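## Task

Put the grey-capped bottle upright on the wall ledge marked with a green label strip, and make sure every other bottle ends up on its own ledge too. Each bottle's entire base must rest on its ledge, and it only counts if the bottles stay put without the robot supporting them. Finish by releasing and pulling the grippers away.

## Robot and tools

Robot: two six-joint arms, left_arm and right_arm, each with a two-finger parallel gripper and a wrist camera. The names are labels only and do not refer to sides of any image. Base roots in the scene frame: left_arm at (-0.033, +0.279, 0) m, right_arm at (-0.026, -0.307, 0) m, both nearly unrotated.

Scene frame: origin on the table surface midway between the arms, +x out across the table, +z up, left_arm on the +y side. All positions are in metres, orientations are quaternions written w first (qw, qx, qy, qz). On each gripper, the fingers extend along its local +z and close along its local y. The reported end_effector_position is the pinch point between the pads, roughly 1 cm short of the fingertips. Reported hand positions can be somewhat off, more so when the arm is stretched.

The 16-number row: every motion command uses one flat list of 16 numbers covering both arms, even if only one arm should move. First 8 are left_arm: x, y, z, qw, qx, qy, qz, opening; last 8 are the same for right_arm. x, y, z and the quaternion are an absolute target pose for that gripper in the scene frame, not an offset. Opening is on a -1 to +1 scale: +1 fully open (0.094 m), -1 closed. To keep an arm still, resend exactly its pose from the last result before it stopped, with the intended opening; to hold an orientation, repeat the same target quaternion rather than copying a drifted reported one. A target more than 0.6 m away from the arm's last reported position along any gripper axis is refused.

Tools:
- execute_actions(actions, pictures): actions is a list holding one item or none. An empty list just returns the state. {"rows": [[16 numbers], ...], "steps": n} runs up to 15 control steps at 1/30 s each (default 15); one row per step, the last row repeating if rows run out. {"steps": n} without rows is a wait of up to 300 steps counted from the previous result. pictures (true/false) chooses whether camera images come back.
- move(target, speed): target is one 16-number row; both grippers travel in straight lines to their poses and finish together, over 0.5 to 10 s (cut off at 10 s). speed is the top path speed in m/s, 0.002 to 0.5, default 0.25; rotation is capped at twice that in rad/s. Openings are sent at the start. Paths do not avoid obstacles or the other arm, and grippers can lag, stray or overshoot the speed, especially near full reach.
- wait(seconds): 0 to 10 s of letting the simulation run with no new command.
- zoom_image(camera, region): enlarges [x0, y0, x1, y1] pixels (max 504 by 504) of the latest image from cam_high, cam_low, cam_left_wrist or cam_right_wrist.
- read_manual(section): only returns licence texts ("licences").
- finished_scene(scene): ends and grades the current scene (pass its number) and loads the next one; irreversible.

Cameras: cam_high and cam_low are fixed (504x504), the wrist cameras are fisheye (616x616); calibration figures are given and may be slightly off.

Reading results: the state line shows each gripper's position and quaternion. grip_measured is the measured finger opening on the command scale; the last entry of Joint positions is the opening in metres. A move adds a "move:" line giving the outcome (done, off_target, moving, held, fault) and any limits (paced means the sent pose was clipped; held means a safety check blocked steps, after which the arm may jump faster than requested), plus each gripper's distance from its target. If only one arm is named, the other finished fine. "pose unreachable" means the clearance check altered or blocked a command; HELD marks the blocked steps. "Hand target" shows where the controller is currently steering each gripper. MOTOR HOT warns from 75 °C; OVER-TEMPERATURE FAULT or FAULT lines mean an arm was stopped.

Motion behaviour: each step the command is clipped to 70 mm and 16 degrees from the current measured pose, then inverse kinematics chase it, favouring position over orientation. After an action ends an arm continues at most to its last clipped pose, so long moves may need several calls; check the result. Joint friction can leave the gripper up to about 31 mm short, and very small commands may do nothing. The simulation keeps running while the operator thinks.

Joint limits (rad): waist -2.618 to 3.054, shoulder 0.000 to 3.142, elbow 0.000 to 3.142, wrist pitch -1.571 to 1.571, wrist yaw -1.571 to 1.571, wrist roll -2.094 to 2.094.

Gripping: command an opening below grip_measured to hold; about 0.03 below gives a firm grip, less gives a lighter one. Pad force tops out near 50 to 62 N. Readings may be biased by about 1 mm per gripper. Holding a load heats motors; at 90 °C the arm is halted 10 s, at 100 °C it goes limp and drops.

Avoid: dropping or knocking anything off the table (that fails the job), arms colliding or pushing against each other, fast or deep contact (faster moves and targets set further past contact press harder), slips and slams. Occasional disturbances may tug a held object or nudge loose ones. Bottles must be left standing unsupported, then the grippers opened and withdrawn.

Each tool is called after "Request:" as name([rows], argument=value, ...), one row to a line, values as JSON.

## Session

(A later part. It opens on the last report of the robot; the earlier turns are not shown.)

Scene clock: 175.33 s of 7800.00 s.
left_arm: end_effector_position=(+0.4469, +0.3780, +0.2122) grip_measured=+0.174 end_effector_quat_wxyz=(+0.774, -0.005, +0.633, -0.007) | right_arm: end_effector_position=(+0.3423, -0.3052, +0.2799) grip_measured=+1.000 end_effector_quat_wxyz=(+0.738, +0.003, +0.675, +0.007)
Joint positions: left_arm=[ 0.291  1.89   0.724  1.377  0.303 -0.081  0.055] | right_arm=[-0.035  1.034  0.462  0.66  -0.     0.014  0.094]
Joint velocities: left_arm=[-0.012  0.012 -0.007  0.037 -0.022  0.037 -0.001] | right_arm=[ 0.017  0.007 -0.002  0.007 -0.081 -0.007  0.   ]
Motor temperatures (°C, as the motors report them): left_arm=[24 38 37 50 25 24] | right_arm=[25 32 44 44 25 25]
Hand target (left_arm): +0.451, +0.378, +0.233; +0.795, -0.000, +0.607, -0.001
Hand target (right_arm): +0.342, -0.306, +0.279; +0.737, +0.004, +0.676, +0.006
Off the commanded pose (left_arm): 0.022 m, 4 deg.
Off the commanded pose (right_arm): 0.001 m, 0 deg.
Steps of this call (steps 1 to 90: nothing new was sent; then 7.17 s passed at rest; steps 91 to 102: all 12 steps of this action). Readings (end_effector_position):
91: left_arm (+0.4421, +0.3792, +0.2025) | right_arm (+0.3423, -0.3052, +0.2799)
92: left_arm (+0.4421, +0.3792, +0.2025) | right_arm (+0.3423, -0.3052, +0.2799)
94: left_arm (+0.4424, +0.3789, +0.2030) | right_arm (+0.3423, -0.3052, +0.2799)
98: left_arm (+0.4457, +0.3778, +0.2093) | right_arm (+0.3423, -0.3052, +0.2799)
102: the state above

Request:
execute_actions([
  {"rows": [
[0.4536,0.378,0.2337,0.795,0,0.6066,0,0.135, 0.3423,-0.3056,0.2791,0.737,0.004,0.676,0.006,1],
[0.4552,0.378,0.2337,0.795,0,0.6066,0,0.135, 0.3423,-0.3056,0.2791,0.737,0.004,0.676,0.006,1],
[0.4572,0.378,0.2337,0.795,0,0.6066,0,0.135, 0.3423,-0.3056,0.2791,0.737,0.004,0.676,0.006,1],
[0.4592,0.378,0.2337,0.795,0,0.6066,0,0.135, 0.3423,-0.3056,0.2791,0.737,0.004,0.676,0.006,1],
[0.4612,0.378,0.2337,0.795,0,0.6066,0,0.135, 0.3423,-0.3056,0.2791,0.737,0.004,0.676,0.006,1],
[0.4632,0.378,0.2337,0.795,0,0.6066,0,0.135, 0.3423,-0.3056,0.2791,0.737,0.004,0.676,0.006,1],
[0.4652,0.378,0.2337,0.795,0,0.6066,0,0.135, 0.3423,-0.3056,0.2791,0.737,0.004,0.676,0.006,1],
[0.4672,0.378,0.2337,0.795,0,0.6066,0,0.135, 0.3423,-0.3056,0.2791,0.737,0.004,0.676,0.006,1],
[0.4692,0.378,0.2337,0.795,0,0.6066,0,0.135, 0.3423,-0.3056,0.2791,0.737,0.004,0.676,0.006,1],
[0.4712,0.378,0.2337,0.795,0,0.6066,0,0.135, 0.3423,-0.3056,0.2791,0.737,0.004,0.676,0.006,1],
[0.4732,0.378,0.2337,0.795,0,0.6066,0,0.135, 0.3423,-0.3056,0.2791,0.737,0.004,0.676,0.006,1],
[0.4752,0.378,0.2337,0.795,0,0.6066,0,0.135, 0.3423,-0.3056,0.2791,0.737,0.004,0.676,0.006,1],
[0.4768,0.378,0.2337,0.795,0,0.6066,0,0.135, 0.3423,-0.3056,0.2791,0.737,0.004,0.676,0.006,1],
[0.478,0.378,0.2337,0.795,0,0.6066,0,0.135, 0.3423,-0.3056,0.2791,0.737,0.004,0.676,0.006,1]
], "steps": 15},
], pictures=false)

Request:
execute_actions([
  {"steps": 6},
])

Scene clock: 179.33 s of 7800.00 s.
left_arm: end_effector_position=(+0.4704, +0.3778, +0.2152) grip_measured=+0.174 end_effector_quat_wxyz=(+0.778, -0.004, +0.629, -0.009) | right_arm: end_effector_position=(+0.3423, -0.3052, +0.2799) grip_measured=+1.000 end_effector_quat_wxyz=(+0.738, +0.003, +0.675, +0.007)
Joint positions: left_arm=[ 0.272  1.952  0.825  1.347  0.287 -0.081  0.055] | right_arm=[-0.035  1.034  0.462  0.66  -0.     0.014  0.094]
Joint velocities: left_arm=[-0.037  0.09   0.125 -0.081  0.022  0.022 -0.   ] | right_arm=[ 0.007 -0.012  0.012 -0.007  0.037  0.051  0.   ]
Motor temperatures (°C, as the motors report them): left_arm=[24 38 38 50 25 24] | right_arm=[25 32 44 44 25 25]
Hand target (left_arm): +0.476, +0.378, +0.234; +0.795, -0.000, +0.606, -0.001
Hand target (right_arm): +0.342, -0.306, +0.279; +0.737, +0.004, +0.676, +0.006
Off the commanded pose (left_arm): 0.020 m, 3 deg.
Off the commanded pose (right_arm): 0.001 m, 0 deg.
Steps of this call (steps 1 to 90: nothing new was sent; then 0.50 s passed at rest; steps 91 to 105: all 15 steps of this action). Readings (end_effector_position):
91: left_arm (+0.4470, +0.3781, +0.2124) | right_arm (+0.3423, -0.3052, +0.2799)
92: left_arm (+0.4470, +0.3782, +0.2123) | right_arm (+0.3423, -0.3052, +0.2799)
94: left_arm (+0.4487, +0.3784, +0.2130) | right_arm (+0.3423, -0.3052, +0.2799)
98: left_arm (+0.4569, +0.3778, +0.2153) | right_arm (+0.3423, -0.3052, +0.2799)
105: the state above

Scene clock: 179.53 s of 7800.00 s.
left_arm: end_effector_position=(+0.4720, +0.3782, +0.2132) grip_measured=+0.174 end_effector_quat_wxyz=(+0.775, -0.005, +0.631, -0.009) | right_arm: end_effector_position=(+0.3423, -0.3052, +0.2799) grip_measured=+1.000 end_effector_quat_wxyz=(+0.738, +0.003, +0.675, +0.007)
Joint positions: left_arm=[ 0.271  1.956  0.83   1.339  0.284 -0.081  0.055] | right_arm=[-0.035  1.034  0.462  0.66  -0.     0.014  0.094]
Joint velocities: left_arm=[-0.012  0.007 -0.007 -0.022 -0.007  0.066 -0.   ] | right_arm=[-0.002  0.007 -0.002 -0.037  0.007 -0.007  0.   ]
Motor temperatures (°C, as the motors report them): left_arm=[24 38 38 50 25 24] | right_arm=[25 32 44 44 25 25]
Hand target (left_arm): +0.476, +0.378, +0.233; +0.795, -0.000, +0.606, -0.001
Hand target (right_arm): +0.342, -0.306, +0.279; +0.737, +0.004, +0.676, +0.006
Off the commanded pose (left_arm): 0.021 m, 4 deg.
Off the commanded pose (right_arm): 0.001 m, 0 deg.
Steps of this call (steps 1 to 6: nothing new was sent). Readings (end_effector_position):
1: left_arm (+0.4713, +0.3778, +0.2147) | right_arm (+0.3423, -0.3052, +0.2799)
2: left_arm (+0.4718, +0.3779, +0.2143) | right_arm (+0.3423, -0.3052, +0.2799)
4: left_arm (+0.4720, +0.3781, +0.2135) | right_arm (+0.3423, -0.3052, +0.2799)
6: the state above
camera_calibration (this result's frames):
cam_left_wrist: T_world_to_cam=[[-0.0298296, -0.997159, -0.0691704, 0.400814], [-0.437669, 0.0752447, -0.895982, 0.410516], [0.898641, 0.00354696, -0.43867, -0.223344], [0, 0, 0, 1]] pos_world=[0.392332, 0.369578, 0.297565]
cam_right_wrist: T_world_to_cam=[[0.0534384, -0.989724, -0.132628, -0.279623], [-0.602076, 0.074026, -0.794999, 0.472631], [0.796648, 0.122336, -0.591934, 0.0438487], [0, 0, 0, 1]] pos_world=[0.264571, -0.317101, 0.364611]

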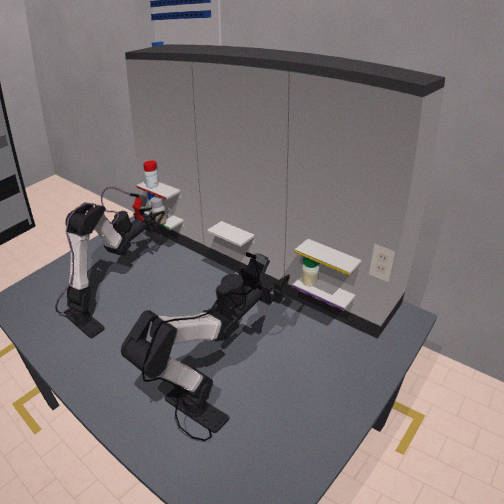

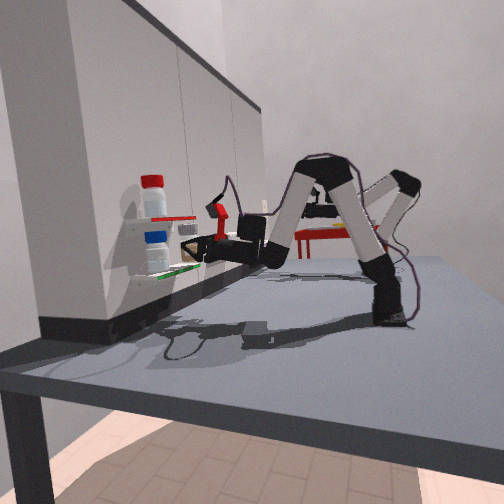

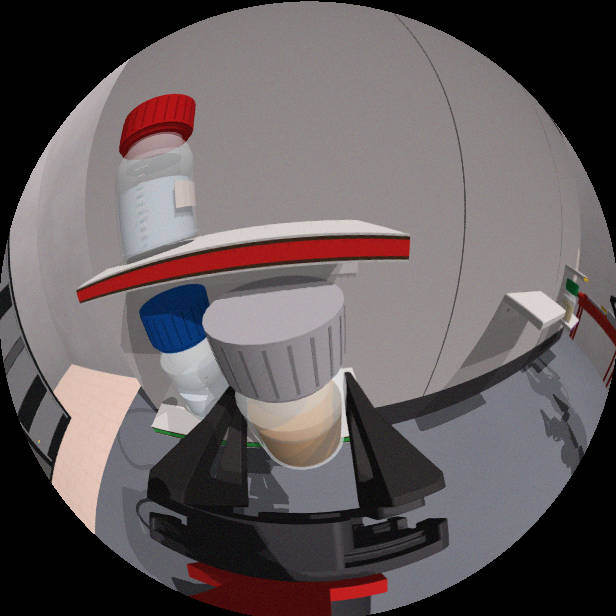

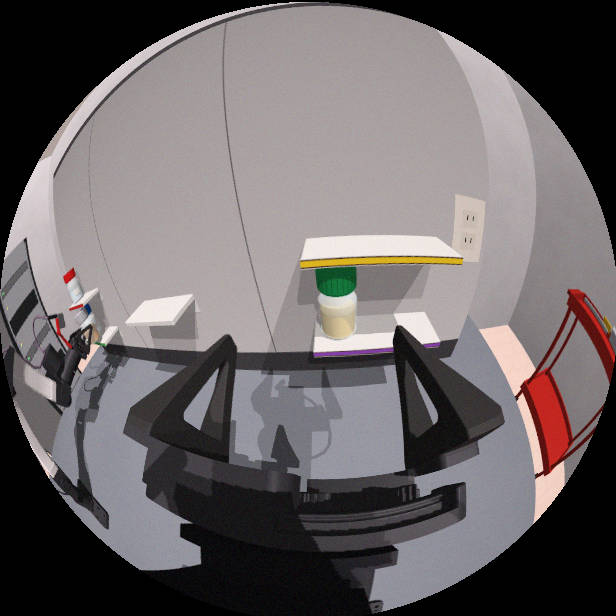

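Request:
zoom_image(camera="cam_low", region=[130, 200, 240, 285])

Region (130, 200, 240, 285) of cam_low's 504x504 image, scaled by 4.582, with more detail than that image has; it fills the top 389 rows of this view, and the rest is white.

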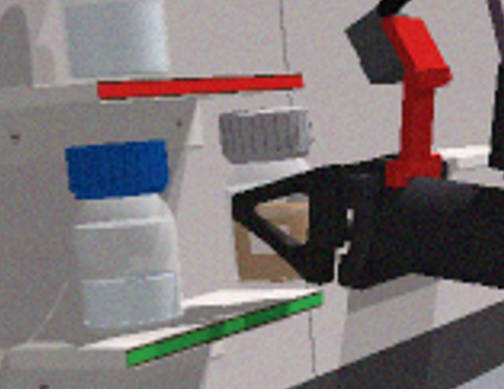

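Request:
execute_actions([
  {"rows": [
[0.4792,0.378,0.2337,0.795,0,0.6066,0,0.135, 0.3423,-0.3056,0.2791,0.737,0.004,0.676,0.006,1],
[0.481,0.378,0.2335,0.795,0,0.6066,0,0.135, 0.3423,-0.3056,0.2791,0.737,0.004,0.676,0.006,1],
[0.4832,0.378,0.2333,0.795,0,0.6066,0,0.135, 0.3423,-0.3056,0.2791,0.737,0.004,0.676,0.006,1],
[0.4854,0.378,0.2330,0.795,0,0.6066,0,0.135, 0.3423,-0.3056,0.2791,0.737,0.004,0.676,0.006,1],
[0.4876,0.378,0.2327,0.795,0,0.6066,0,0.135, 0.3423,-0.3056,0.2791,0.737,0.004,0.676,0.006,1],
[0.4898,0.378,0.2324,0.795,0,0.6066,0,0.135, 0.3423,-0.3056,0.2791,0.737,0.004,0.676,0.006,1],
[0.492,0.378,0.2321,0.795,0,0.6066,0,0.135, 0.3423,-0.3056,0.2791,0.737,0.004,0.676,0.006,1],
[0.4942,0.378,0.2318,0.795,0,0.6066,0,0.135, 0.3423,-0.3056,0.2791,0.737,0.004,0.676,0.006,1],
[0.4964,0.378,0.2315,0.795,0,0.6066,0,0.135, 0.3423,-0.3056,0.2791,0.737,0.004,0.676,0.006,1],
[0.4986,0.378,0.2312,0.795,0,0.6066,0,0.135, 0.3423,-0.3056,0.2791,0.737,0.004,0.676,0.006,1],
[0.5008,0.378,0.2309,0.795,0,0.6066,0,0.135, 0.3423,-0.3056,0.2791,0.737,0.004,0.676,0.006,1],
[0.503,0.378,0.2306,0.795,0,0.6066,0,0.135, 0.3423,-0.3056,0.2791,0.737,0.004,0.676,0.006,1],
[0.5052,0.378,0.2303,0.795,0,0.6066,0,0.135, 0.3423,-0.3056,0.2791,0.737,0.004,0.676,0.006,1],
[0.5074,0.378,0.2300,0.795,0,0.6066,0,0.135, 0.3423,-0.3056,0.2791,0.737,0.004,0.676,0.006,1],
[0.5096,0.378,0.2297,0.795,0,0.6066,0,0.135, 0.3423,-0.3056,0.2791,0.737,0.004,0.676,0.006,1]
], "steps": 15},
], pictures=false)

Request:
execute_actions([
  {"rows": [
[0.5118,0.378,0.2294,0.795,0,0.6066,0,0.135, 0.3423,-0.3056,0.2791,0.737,0.004,0.676,0.006,1],
[0.514,0.378,0.2291,0.795,0,0.6066,0,0.135, 0.3423,-0.3056,0.2791,0.737,0.004,0.676,0.006,1],
[0.516,0.378,0.2288,0.795,0,0.6066,0,0.135, 0.3423,-0.3056,0.2791,0.737,0.004,0.676,0.006,1],
[0.5178,0.378,0.2286,0.795,0,0.6066,0,0.135, 0.3423,-0.3056,0.2791,0.737,0.004,0.676,0.006,1],
[0.5192,0.378,0.2285,0.795,0,0.6066,0,0.135, 0.3423,-0.3056,0.2791,0.737,0.004,0.676,0.006,1],
[0.520,0.378,0.2285,0.795,0,0.6066,0,0.135, 0.3423,-0.3056,0.2791,0.737,0.004,0.676,0.006,1]
], "steps": 13},
])

Scene clock: 186.90 s of 7800.00 s.
left_arm: end_effector_position=(+0.4993, +0.3783, +0.2106) grip_measured=+0.174 end_effector_quat_wxyz=(+0.777, -0.006, +0.630, -0.011) | right_arm: end_effector_position=(+0.3423, -0.3052, +0.2799) grip_measured=+1.000 end_effector_quat_wxyz=(+0.738, +0.003, +0.675, +0.007)
Joint positions: left_arm=[ 0.251  2.04   0.948  1.309  0.267 -0.081  0.055] | right_arm=[-0.035  1.034  0.462  0.66  -0.     0.014  0.094]
Joint velocities: left_arm=[-0.046  0.173  0.271 -0.095 -0.081 -0.037  0.   ] | right_arm=[-0.012  0.012 -0.012 -0.022  0.007  0.007  0.   ]
Motor temperatures (°C, as the motors report them): left_arm=[24 39 38 50 25 24] | right_arm=[25 31 44 44 25 25]
Hand target (left_arm): +0.507, +0.378, +0.229; +0.795, -0.001, +0.607, -0.001
Hand target (right_arm): +0.342, -0.306, +0.279; +0.737, +0.004, +0.676, +0.006
Off the commanded pose (left_arm): 0.022 m, 4 deg.
Off the commanded pose (right_arm): 0.001 m, 0 deg.
Steps of this call (steps 1 to 90: nothing new was sent; then 3.87 s passed at rest; steps 91 to 105: all 15 steps of this action). Readings (end_effector_position):
91: left_arm (+0.4721, +0.3785, +0.2127) | right_arm (+0.3423, -0.3052, +0.2799)
92: left_arm (+0.4721, +0.3786, +0.2126) | right_arm (+0.3423, -0.3052, +0.2799)
94: left_arm (+0.4745, +0.3789, +0.2131) | right_arm (+0.3423, -0.3052, +0.2799)
98: left_arm (+0.4837, +0.3785, +0.2135) | right_arm (+0.3423, -0.3052, +0.2799)
105: the state above

Scene clock: 187.33 s of 7800.00 s.
left_arm: end_effector_position=(+0.5145, +0.3786, +0.2065) grip_measured=+0.174 end_effector_quat_wxyz=(+0.774, -0.007, +0.633, -0.011) | right_arm: end_effector_position=(+0.3423, -0.3052, +0.2799) grip_measured=+1.000 end_effector_quat_wxyz=(+0.738, +0.003, +0.675, +0.007)
Joint positions: left_arm=[ 0.241  2.084  1.013  1.279  0.255 -0.079  0.055] | right_arm=[-0.035  1.034  0.462  0.66  -0.     0.014  0.094]
Joint velocities: left_arm=[ 0.002 -0.007  0.012 -0.037  0.051 -0.007  0.001] | right_arm=[ 0.002  0.007  0.002 -0.081 -0.007 -0.022  0.   ]
Motor temperatures (°C, as the motors report them): left_arm=[24 39 38 50 25 24] | right_arm=[25 31 44 44 25 25]
Hand target (left_arm): +0.518, +0.378, +0.228; +0.795, -0.000, +0.607, -0.001
Hand target (right_arm): +0.342, -0.306, +0.279; +0.737, +0.004, +0.676, +0.006
Off the commanded pose (left_arm): 0.023 m, 4 deg.
Off the commanded pose (right_arm): 0.001 m, 0 deg.
Steps of this call (steps 1 to 13: all 13 steps of this action). Readings (end_effector_position):
1: left_arm (+0.5016, +0.3783, +0.2101) | right_arm (+0.3423, -0.3052, +0.2799)
2: left_arm (+0.5037, +0.3785, +0.2098) | right_arm (+0.3423, -0.3052, +0.2799)
4: left_arm (+0.5081, +0.3785, +0.2092) | right_arm (+0.3423, -0.3052, +0.2799)
8: left_arm (+0.5137, +0.3783, +0.2079) | right_arm (+0.3423, -0.3052, +0.2799)
13: the state above
camera_calibration (this result's frames):
cam_left_wrist: T_world_to_cam=[[-0.0311524, -0.997507, -0.0633186, 0.401571], [-0.440737, 0.0705671, -0.894858, 0.426237], [0.897096, 0.0000298865, -0.441836, -0.261621], [0, 0, 0, 1]] pos_world=[0.435068, 0.3705, 0.291255]
cam_right_wrist: T_world_to_cam=[[0.0534384, -0.989724, -0.132628, -0.279623], [-0.602076, 0.074026, -0.794999, 0.472631], [0.796648, 0.122336, -0.591934, 0.0438487], [0, 0, 0, 1]] pos_world=[0.264571, -0.317101, 0.364611]

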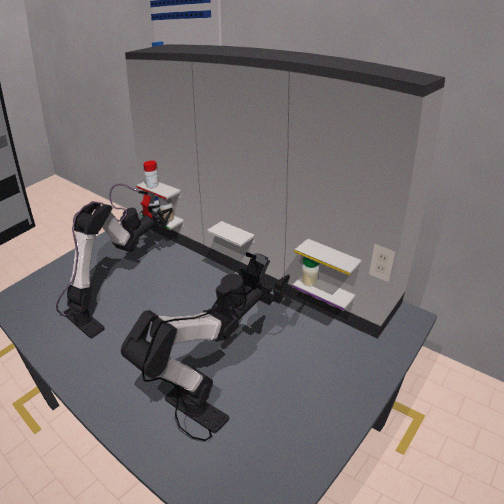

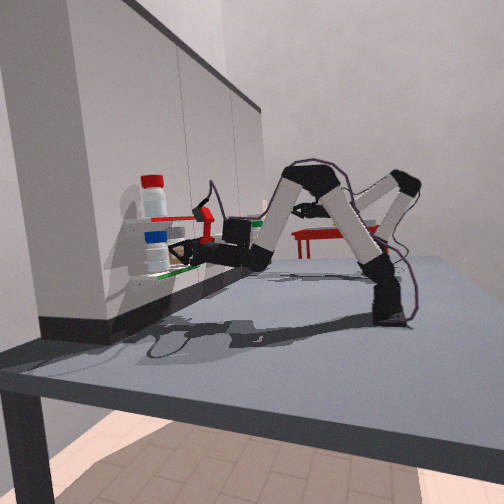

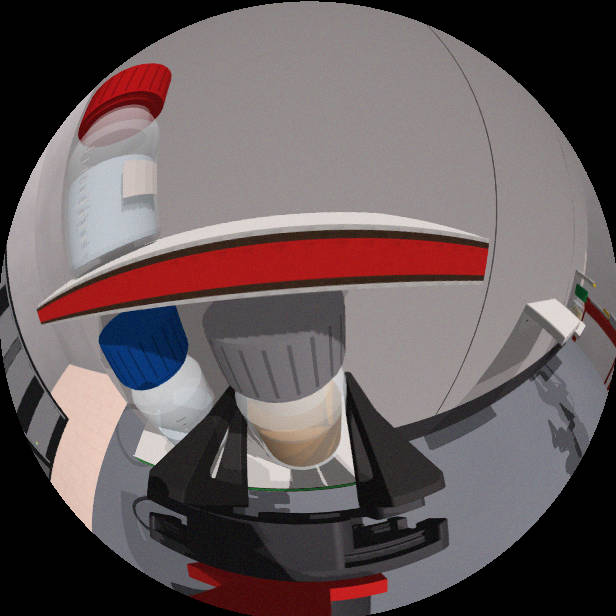

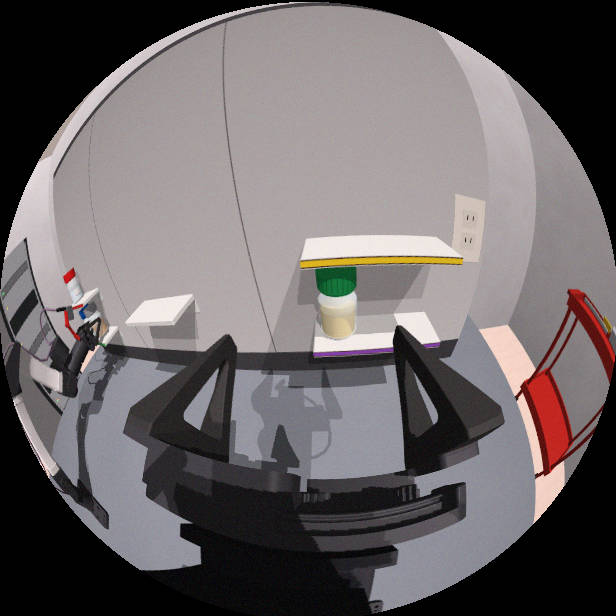

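Request:
execute_actions([
  {"rows": [
[0.520,0.378,0.2280,0.7946,0.001,0.6071,0.0008,0.135, 0.3423,-0.3056,0.2791,0.737,0.004,0.676,0.006,1],
[0.520,0.378,0.2275,0.7943,0.002,0.6076,0.0016,0.135, 0.3423,-0.3056,0.2791,0.737,0.004,0.676,0.006,1],
[0.520,0.378,0.2270,0.7939,0.003,0.6080,0.0024,0.135, 0.3423,-0.3056,0.2791,0.737,0.004,0.676,0.006,1],
[0.520,0.378,0.2265,0.7935,0.004,0.6085,0.0032,0.135, 0.3423,-0.3056,0.2791,0.737,0.004,0.676,0.006,1],
[0.520,0.378,0.2260,0.7932,0.005,0.6090,0.0040,0.135, 0.3423,-0.3056,0.2791,0.737,0.004,0.676,0.006,1],
[0.520,0.378,0.2255,0.7928,0.006,0.6095,0.0047,0.135, 0.3423,-0.3056,0.2791,0.737,0.004,0.676,0.006,1],
[0.520,0.378,0.2250,0.7924,0.007,0.6100,0.0055,0.135, 0.3423,-0.3056,0.2791,0.737,0.004,0.676,0.006,1],
[0.520,0.378,0.2245,0.7921,0.008,0.6104,0.0062,0.135, 0.3423,-0.3056,0.2791,0.737,0.004,0.676,0.006,1],
[0.520,0.378,0.2240,0.7917,0.009,0.6109,0.0070,0.135, 0.3423,-0.3056,0.2791,0.737,0.004,0.676,0.006,1],
[0.520,0.378,0.2235,0.7913,0.010,0.6114,0.0078,0.135, 0.3423,-0.3056,0.2791,0.737,0.004,0.676,0.006,1],
[0.520,0.378,0.2230,0.7910,0.011,0.6119,0.0085,0.135, 0.3423,-0.3056,0.2791,0.737,0.004,0.676,0.006,1],
[0.520,0.378,0.2225,0.7906,0.011,0.6124,0.0085,0.135, 0.3423,-0.3056,0.2791,0.737,0.004,0.676,0.006,1],
[0.520,0.378,0.2220,0.7902,0.011,0.6128,0.0085,0.135, 0.3423,-0.3056,0.2791,0.737,0.004,0.676,0.006,1],
[0.520,0.378,0.2215,0.7899,0.011,0.6133,0.0085,0.135, 0.3423,-0.3056,0.2791,0.737,0.004,0.676,0.006,1],
[0.520,0.378,0.2210,0.7895,0.011,0.6138,0.0085,0.135, 0.3423,-0.3056,0.2791,0.737,0.004,0.676,0.006,1]
], "steps": 15},
], pictures=false)

Request:
execute_actions([
  {"steps": 6},
], pictures=false)

Scene clock: 192.73 s of 7800.00 s.
left_arm: end_effector_position=(+0.5148, +0.3789, +0.2052) grip_measured=+0.174 end_effector_quat_wxyz=(+0.772, -0.000, +0.635, -0.001) | right_arm: end_effector_position=(+0.3423, -0.3052, +0.2799) grip_measured=+1.000 end_effector_quat_wxyz=(+0.738, +0.003, +0.675, +0.007)
Joint positions: left_arm=[ 0.241  2.084  1.013  1.272  0.254 -0.053  0.055] | right_arm=[-0.035  1.034  0.462  0.66  -0.     0.014  0.094]
Joint velocities: left_arm=[ 0.007 -0.012 -0.007 -0.037  0.007  0.022 -0.001] | right_arm=[ 0.007  0.002 -0.007  0.007 -0.037 -0.022  0.   ]
Motor temperatures (°C, as the motors report them): left_arm=[24 39 39 50 25 24] | right_arm=[25 31 44 44 25 25]
Hand target (left_arm): +0.519, +0.378, +0.221; +0.789, +0.010, +0.614, +0.008
Hand target (right_arm): +0.342, -0.306, +0.279; +0.737, +0.004, +0.676, +0.006
Off the commanded pose (left_arm): 0.017 m, 4 deg.
Off the commanded pose (right_arm): 0.001 m, 0 deg.
Steps of this call (steps 1 to 90: nothing new was sent; then 1.90 s passed at rest; steps 91 to 105: all 15 steps of this action). Readings (end_effector_position):
91: left_arm (+0.5146, +0.3788, +0.2064) | right_arm (+0.3423, -0.3052, +0.2799)
92: left_arm (+0.5146, +0.3788, +0.2063) | right_arm (+0.3423, -0.3052, +0.2799)
94: left_arm (+0.5146, +0.3788, +0.2062) | right_arm (+0.3423, -0.3052, +0.2799)
98: left_arm (+0.5147, +0.3788, +0.2059) | right_arm (+0.3423, -0.3052, +0.2799)
105: the state above

Scene clock: 192.93 s of 7800.00 s.
left_arm: end_effector_position=(+0.5149, +0.3789, +0.2049) grip_measured=+0.174 end_effector_quat_wxyz=(+0.772, +0.001, +0.635, +0.000) | right_arm: end_effector_position=(+0.3423, -0.3052, +0.2799) grip_measured=+1.000 end_effector_quat_wxyz=(+0.738, +0.003, +0.675, +0.007)
Joint positions: left_arm=[ 0.241  2.084  1.013  1.271  0.254 -0.049  0.055] | right_arm=[-0.035  1.034  0.462  0.66  -0.     0.014  0.094]
Joint velocities: left_arm=[-0.002 -0.002  0.007 -0.051 -0.051 -0.022 -0.   ] | right_arm=[-0.027 -0.012 -0.002  0.051 -0.066 -0.037  0.   ]
Motor temperatures (°C, as the motors report them): left_arm=[24 39 39 50 25 24] | right_arm=[25 31 44 44 25 25]
Hand target (left_arm): +0.519, +0.378, +0.221; +0.789, +0.011, +0.614, +0.008
Hand target (right_arm): +0.342, -0.306, +0.279; +0.737, +0.004, +0.676, +0.006
Off the commanded pose (left_arm): 0.017 m, 4 deg.
Off the commanded pose (right_arm): 0.001 m, 0 deg.
Steps of this call (steps 1 to 6: nothing new was sent). Readings (end_effector_position):
1: left_arm (+0.5149, +0.3789, +0.2051) | right_arm (+0.3423, -0.3052, +0.2799)
2: left_arm (+0.5149, +0.3789, +0.2051) | right_arm (+0.3423, -0.3052, +0.2799)
4: left_arm (+0.5149, +0.3789, +0.2049) | right_arm (+0.3423, -0.3052, +0.2799)
6: the state above

Request:
execute_actions([
  {"rows": [
[0.5201,0.378,0.2206,0.7890,0.011,0.6144,0.0085,0.135, 0.3423,-0.3056,0.2791,0.737,0.004,0.676,0.006,1],
[0.5202,0.378,0.2202,0.7885,0.011,0.6151,0.0085,0.135, 0.3423,-0.3056,0.2791,0.737,0.004,0.676,0.006,1],
[0.5203,0.378,0.2198,0.7880,0.011,0.6157,0.0085,0.135, 0.3423,-0.3056,0.2791,0.737,0.004,0.676,0.006,1],
[0.5204,0.378,0.2194,0.7875,0.011,0.6164,0.0085,0.135, 0.3423,-0.3056,0.2791,0.737,0.004,0.676,0.006,1],
[0.5205,0.378,0.2190,0.7870,0.011,0.6170,0.0085,0.135, 0.3423,-0.3056,0.2791,0.737,0.004,0.676,0.006,1],
[0.5206,0.378,0.2186,0.7865,0.011,0.6177,0.0085,0.135, 0.3423,-0.3056,0.2791,0.737,0.004,0.676,0.006,1],
[0.5207,0.378,0.2182,0.7860,0.011,0.6183,0.0085,0.135, 0.3423,-0.3056,0.2791,0.737,0.004,0.676,0.006,1],
[0.5208,0.378,0.2178,0.7855,0.011,0.6190,0.0085,0.135, 0.3423,-0.3056,0.2791,0.737,0.004,0.676,0.006,1],
[0.5209,0.378,0.2174,0.7850,0.011,0.6196,0.0085,0.135, 0.3423,-0.3056,0.2791,0.737,0.004,0.676,0.006,1],
[0.5210,0.378,0.2170,0.7845,0.011,0.6203,0.0085,0.135, 0.3423,-0.3056,0.2791,0.737,0.004,0.676,0.006,1],
[0.5211,0.378,0.2166,0.7840,0.011,0.6209,0.0085,0.135, 0.3423,-0.3056,0.2791,0.737,0.004,0.676,0.006,1],
[0.5212,0.378,0.2162,0.7835,0.011,0.6216,0.0085,0.135, 0.3423,-0.3056,0.2791,0.737,0.004,0.676,0.006,1],
[0.5213,0.378,0.2158,0.7830,0.011,0.6222,0.0085,0.135, 0.3423,-0.3056,0.2791,0.737,0.004,0.676,0.006,1],
[0.5214,0.378,0.2154,0.7825,0.011,0.6229,0.0085,0.135, 0.3423,-0.3056,0.2791,0.737,0.004,0.676,0.006,1],
[0.5215,0.378,0.2150,0.7820,0.011,0.6235,0.0085,0.135, 0.3423,-0.3056,0.2791,0.737,0.004,0.676,0.006,1]
], "steps": 15},
], pictures=false)

Request:
execute_actions([
  {"steps": 6},
], pictures=false)

Scene clock: 197.10 s of 7800.00 s.
left_arm: end_effector_position=(+0.5155, +0.3791, +0.2016) grip_measured=+0.174 end_effector_quat_wxyz=(+0.768, +0.002, +0.641, +0.002) | right_arm: end_effector_position=(+0.3423, -0.3052, +0.2799) grip_measured=+1.000 end_effector_quat_wxyz=(+0.738, +0.003, +0.675, +0.007)
Joint positions: left_arm=[ 0.241  2.084  1.013  1.257  0.254 -0.042  0.055] | right_arm=[-0.035  1.034  0.462  0.66  -0.     0.014  0.094]
Joint velocities: left_arm=[-0.012 -0.012  0.017  0.007  0.037 -0.066  0.001] | right_arm=[-0.007  0.002 -0.012  0.051  0.022  0.007  0.   ]
Motor temperatures (°C, as the motors report them): left_arm=[24 40 39 50 25 24] | right_arm=[25 31 44 44 25 25]
Hand target (left_arm): +0.521, +0.378, +0.215; +0.782, +0.011, +0.624, +0.008
Hand target (right_arm): +0.342, -0.306, +0.279; +0.737, +0.004, +0.676, +0.006
Off the commanded pose (left_arm): 0.015 m, 3 deg.
Off the commanded pose (right_arm): 0.001 m, 0 deg.
Steps of this call (steps 1 to 90: nothing new was sent; then 0.67 s passed at rest; steps 91 to 105: all 15 steps of this action). Readings (end_effector_position):
91: left_arm (+0.5149, +0.3789, +0.2047) | right_arm (+0.3423, -0.3052, +0.2799)
92: left_arm (+0.5149, +0.3789, +0.2046) | right_arm (+0.3423, -0.3052, +0.2799)
94: left_arm (+0.5150, +0.3789, +0.2043) | right_arm (+0.3423, -0.3052, +0.2799)
98: left_arm (+0.5152, +0.3790, +0.2031) | right_arm (+0.3423, -0.3052, +0.2799)
105: the state above

Scene clock: 197.30 s of 7800.00 s.
left_arm: end_effector_position=(+0.5155, +0.3791, +0.2016) grip_measured=+0.174 end_effector_quat_wxyz=(+0.768, +0.002, +0.641, +0.002) | right_arm: end_effector_position=(+0.3423, -0.3052, +0.2799) grip_measured=+1.000 end_effector_quat_wxyz=(+0.738, +0.003, +0.675, +0.007)
Joint positions: left_arm=[ 0.241  2.084  1.013  1.257  0.254 -0.041  0.055] | right_arm=[-0.035  1.034  0.462  0.66  -0.     0.014  0.094]
Joint velocities: left_arm=[-0.007  0.007 -0.012 -0.11   0.022 -0.022  0.001] | right_arm=[ 0.012  0.002  0.012 -0.022 -0.037 -0.022  0.   ]
Motor temperatures (°C, as the motors report them): left_arm=[24 40 39 50 25 24] | right_arm=[25 31 44 44 25 25]
Hand target (left_arm): +0.521, +0.378, +0.215; +0.782, +0.011, +0.623, +0.008
Hand target (right_arm): +0.342, -0.306, +0.279; +0.737, +0.004, +0.676, +0.006
Off the commanded pose (left_arm): 0.015 m, 3 deg.
Off the commanded pose (right_arm): 0.001 m, 0 deg.
Steps of this call (steps 1 to 6: nothing new was sent). Readings (end_effector_position):
1: left_arm (+0.5155, +0.3791, +0.2016) | right_arm (+0.3423, -0.3052, +0.2799)
2: left_arm (+0.5155, +0.3791, +0.2016) | right_arm (+0.3423, -0.3052, +0.2799)
4: left_arm (+0.5155, +0.3791, +0.2016) | right_arm (+0.3423, -0.3052, +0.2799)
6: the state above

Request:
execute_actions([
  {"rows": [
[0.5195,0.3784,0.2110,0.7775,0.008,0.629,0.006,0.15, 0.3423,-0.3056,0.2791,0.737,0.004,0.676,0.006,1],
[0.5175,0.3788,0.2070,0.7728,0.005,0.635,0.004,0.17, 0.3423,-0.3056,0.2791,0.737,0.004,0.676,0.006,1],
[0.5155,0.3791,0.2035,0.768,0.002,0.641,0.002,0.20, 0.3423,-0.3056,0.2791,0.737,0.004,0.676,0.006,1],
[0.5155,0.3791,0.2035,0.768,0.002,0.641,0.002,0.25, 0.3423,-0.3056,0.2791,0.737,0.004,0.676,0.006,1],
[0.5155,0.3791,0.2035,0.768,0.002,0.641,0.002,0.32, 0.3423,-0.3056,0.2791,0.737,0.004,0.676,0.006,1],
[0.5155,0.3791,0.2035,0.768,0.002,0.641,0.002,0.40, 0.3423,-0.3056,0.2791,0.737,0.004,0.676,0.006,1],
[0.5155,0.3791,0.2035,0.768,0.002,0.641,0.002,0.48, 0.3423,-0.3056,0.2791,0.737,0.004,0.676,0.006,1],
[0.5155,0.3791,0.2035,0.768,0.002,0.641,0.002,0.56, 0.3423,-0.3056,0.2791,0.737,0.004,0.676,0.006,1],
[0.5155,0.3791,0.2035,0.768,0.002,0.641,0.002,0.62, 0.3423,-0.3056,0.2791,0.737,0.004,0.676,0.006,1]
], "steps": 13},
])

Request:
move(target=[0.36,0.379,0.225,0.768,0.002,0.641,0.002,0.62, 0.3423,-0.3056,0.2791,0.737,0.004,0.676,0.006,1], speed=0.15)

Scene clock: 201.07 s of 7800.00 s.
left_arm: end_effector_position=(+0.5156, +0.3791, +0.2010) grip_measured=+0.617 end_effector_quat_wxyz=(+0.767, +0.002, +0.642, +0.002) | right_arm: end_effector_position=(+0.3423, -0.3052, +0.2799) grip_measured=+1.000 end_effector_quat_wxyz=(+0.738, +0.003, +0.675, +0.007)
Joint positions: left_arm=[ 0.241  2.084  1.013  1.255  0.254 -0.04   0.076] | right_arm=[-0.035  1.034  0.462  0.66  -0.     0.014  0.094]
Joint velocities: left_arm=[-0.007 -0.007 -0.017 -0.037 -0.022 -0.037  0.   ] | right_arm=[ 0.002  0.012 -0.012 -0.022  0.007 -0.022  0.   ]
Motor temperatures (°C, as the motors report them): left_arm=[24 40 39 50 25 24] | right_arm=[25 31 44 44 25 25]
Hand target (left_arm): +0.516, +0.379, +0.204; +0.768, +0.002, +0.641, +0.002
Hand target (right_arm): +0.342, -0.306, +0.279; +0.737, +0.004, +0.676, +0.006
Off the commanded pose (left_arm): 0.002 m, 0 deg.
Off the commanded pose (right_arm): 0.001 m, 0 deg.
Steps of this call (steps 1 to 90: nothing new was sent; then 0.33 s passed at rest; steps 91 to 103: all 13 steps of this action). Readings (end_effector_position):
91: left_arm (+0.5156, +0.3791, +0.2014) | right_arm (+0.3423, -0.3052, +0.2799)
92: left_arm (+0.5156, +0.3791, +0.2012) | right_arm (+0.3423, -0.3052, +0.2799)
94: left_arm (+0.5156, +0.3791, +0.2010) | right_arm (+0.3423, -0.3052, +0.2799)
98: left_arm (+0.5156, +0.3791, +0.2010) | right_arm (+0.3423, -0.3052, +0.2799)
103: the state above
camera_calibration (this result's frames):
cam_left_wrist: T_world_to_cam=[[-0.0246091, -0.995251, -0.094184, 0.403728], [-0.461643, 0.0948794, -0.881977, 0.420752], [0.886725, 0.0217747, -0.461785, -0.263956], [0, 0, 0, 1]] pos_world=[0.438229, 0.367637, 0.287228]
cam_right_wrist: T_world_to_cam=[[0.0534384, -0.989724, -0.132628, -0.279623], [-0.602076, 0.074026, -0.794999, 0.472631], [0.796648, 0.122336, -0.591934, 0.0438487], [0, 0, 0, 1]] pos_world=[0.264571, -0.317101, 0.364611]

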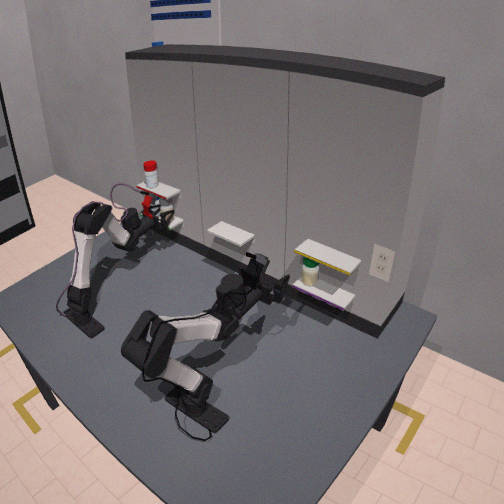

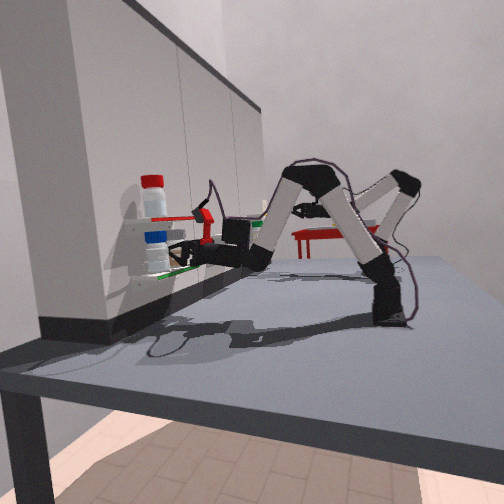

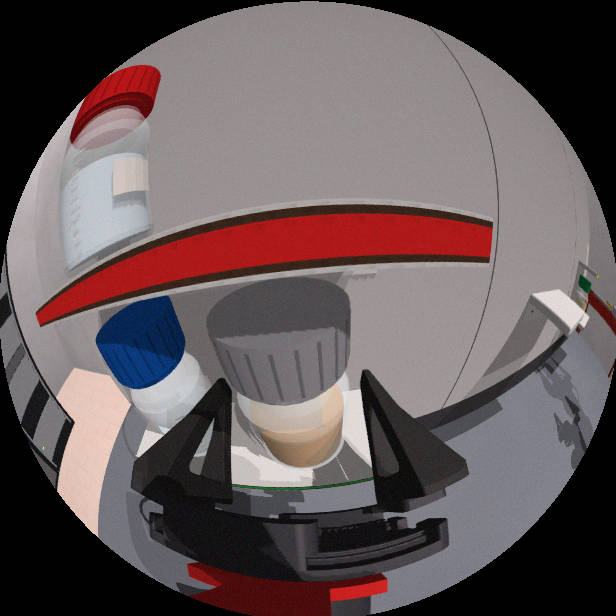

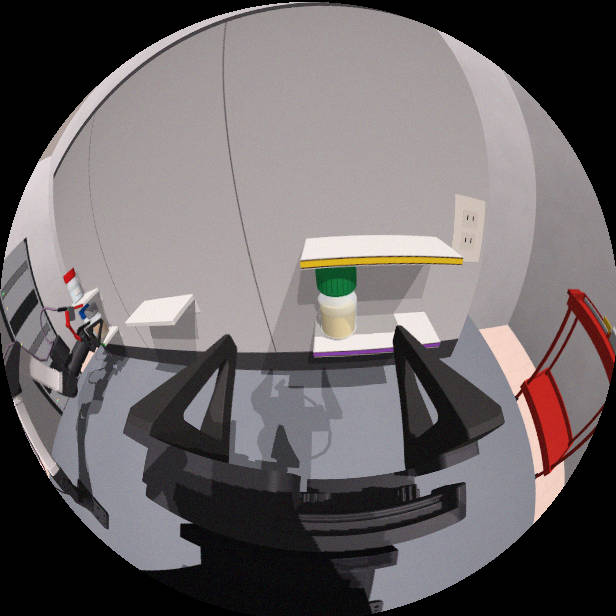

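Scene clock: 202.77 s of 7800.00 s.
left_arm: end_effector_position=(+0.3664, +0.3785, +0.2340) grip_measured=+0.618 end_effector_quat_wxyz=(+0.774, +0.006, +0.633, +0.011) | right_arm: end_effector_position=(+0.3423, -0.3052, +0.2799) grip_measured=+1.000 end_effector_quat_wxyz=(+0.738, +0.003, +0.675, +0.007)
Joint positions: left_arm=[ 0.387  1.559  0.446  1.329  0.391 -0.06   0.076] | right_arm=[-0.035  1.034  0.462  0.66  -0.     0.014  0.094]
Joint velocities: left_arm=[ 0.012 -0.022 -0.007  0.051  0.022 -0.051 -0.001] | right_arm=[ 0.002 -0.007 -0.012  0.007 -0.051  0.007  0.   ]
Motor temperatures (°C, as the motors report them): left_arm=[24 40 39 49 25 24] | right_arm=[25 31 44 44 25 25]
Hand target (left_arm): +0.360, +0.377, +0.227; +0.768, +0.003, +0.641, +0.003
Hand target (right_arm): +0.342, -0.306, +0.279; +0.737, +0.004, +0.676, +0.006
Off the commanded pose (left_arm): 0.011 m, 2 deg.
Off the commanded pose (right_arm): 0.001 m, 0 deg.
move: off_target (left_arm)
camera_calibration (this result's frames):
cam_left_wrist: T_world_to_cam=[[-0.0149143, -0.993601, -0.111959, 0.402612], [-0.443424, 0.106931, -0.88991, 0.371666], [0.896188, 0.0363731, -0.442182, -0.130011], [0, 0, 0, 1]] pos_world=[0.287324, 0.365022, 0.318337]
cam_right_wrist: T_world_to_cam=[[0.0534384, -0.989724, -0.132628, -0.279623], [-0.602076, 0.074026, -0.794999, 0.472631], [0.796648, 0.122336, -0.591934, 0.0438487], [0, 0, 0, 1]] pos_world=[0.264571, -0.317101, 0.364611]

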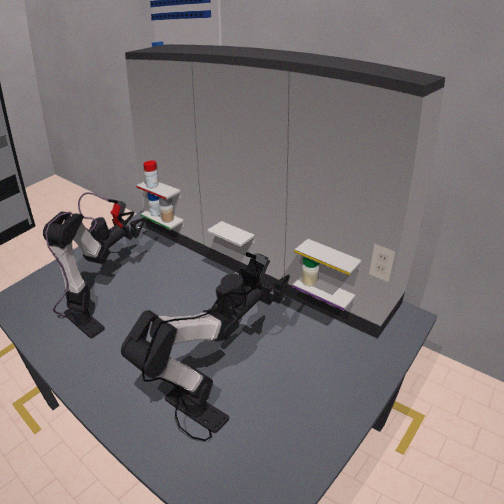

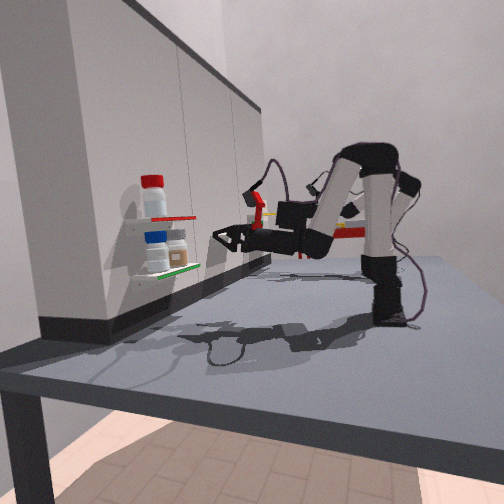

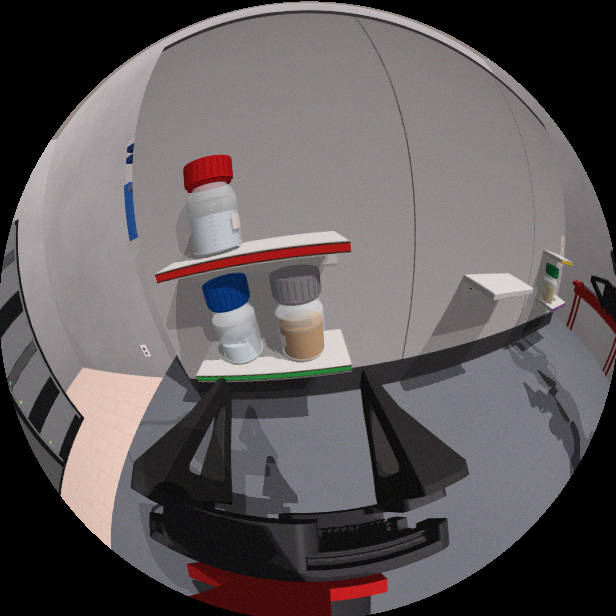

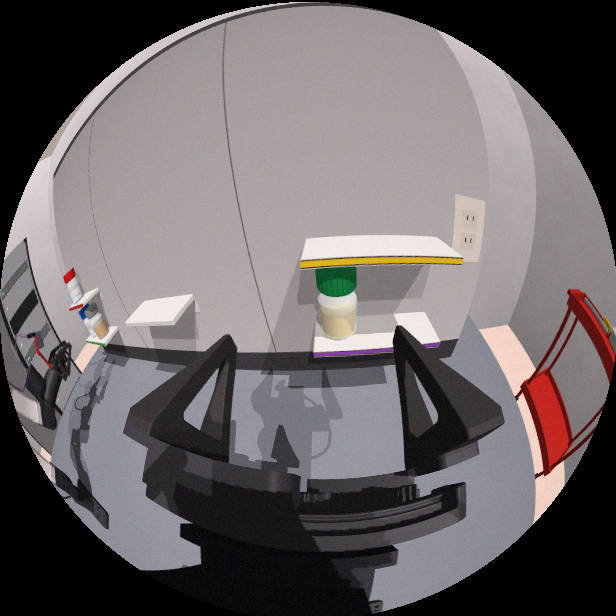

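Request:
zoom_image(camera="cam_right_wrist", region=[290, 250, 450, 370])

Request:
zoom_image(camera="cam_left_wrist", region=[150, 140, 370, 390])

Region (290, 250, 450, 370) of cam_right_wrist's 616x616 image, scaled by 3.150, with more detail than that image has; it fills the top 378 rows of this view, and the rest is white.

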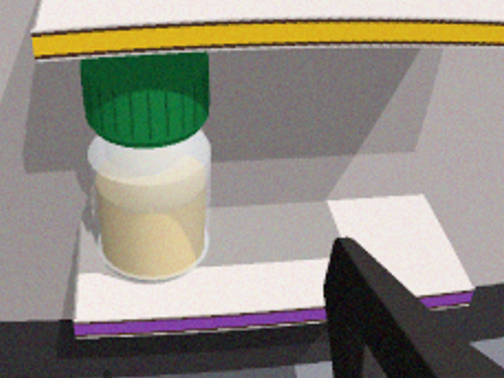

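Region (150, 140, 370, 390) of cam_left_wrist's 616x616 image, scaled by 2.016, with more detail than that image has; it fills the left 444 columns of this view, and the rest is white.

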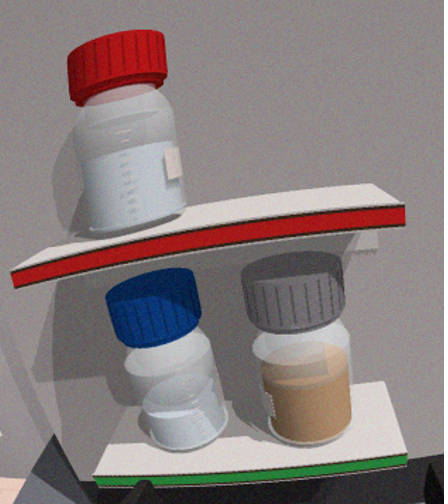

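All bottles are standing fully on their ledges and both arms are clear.

Request:
finished_scene(scene=2)

The scene is finished: the task was done.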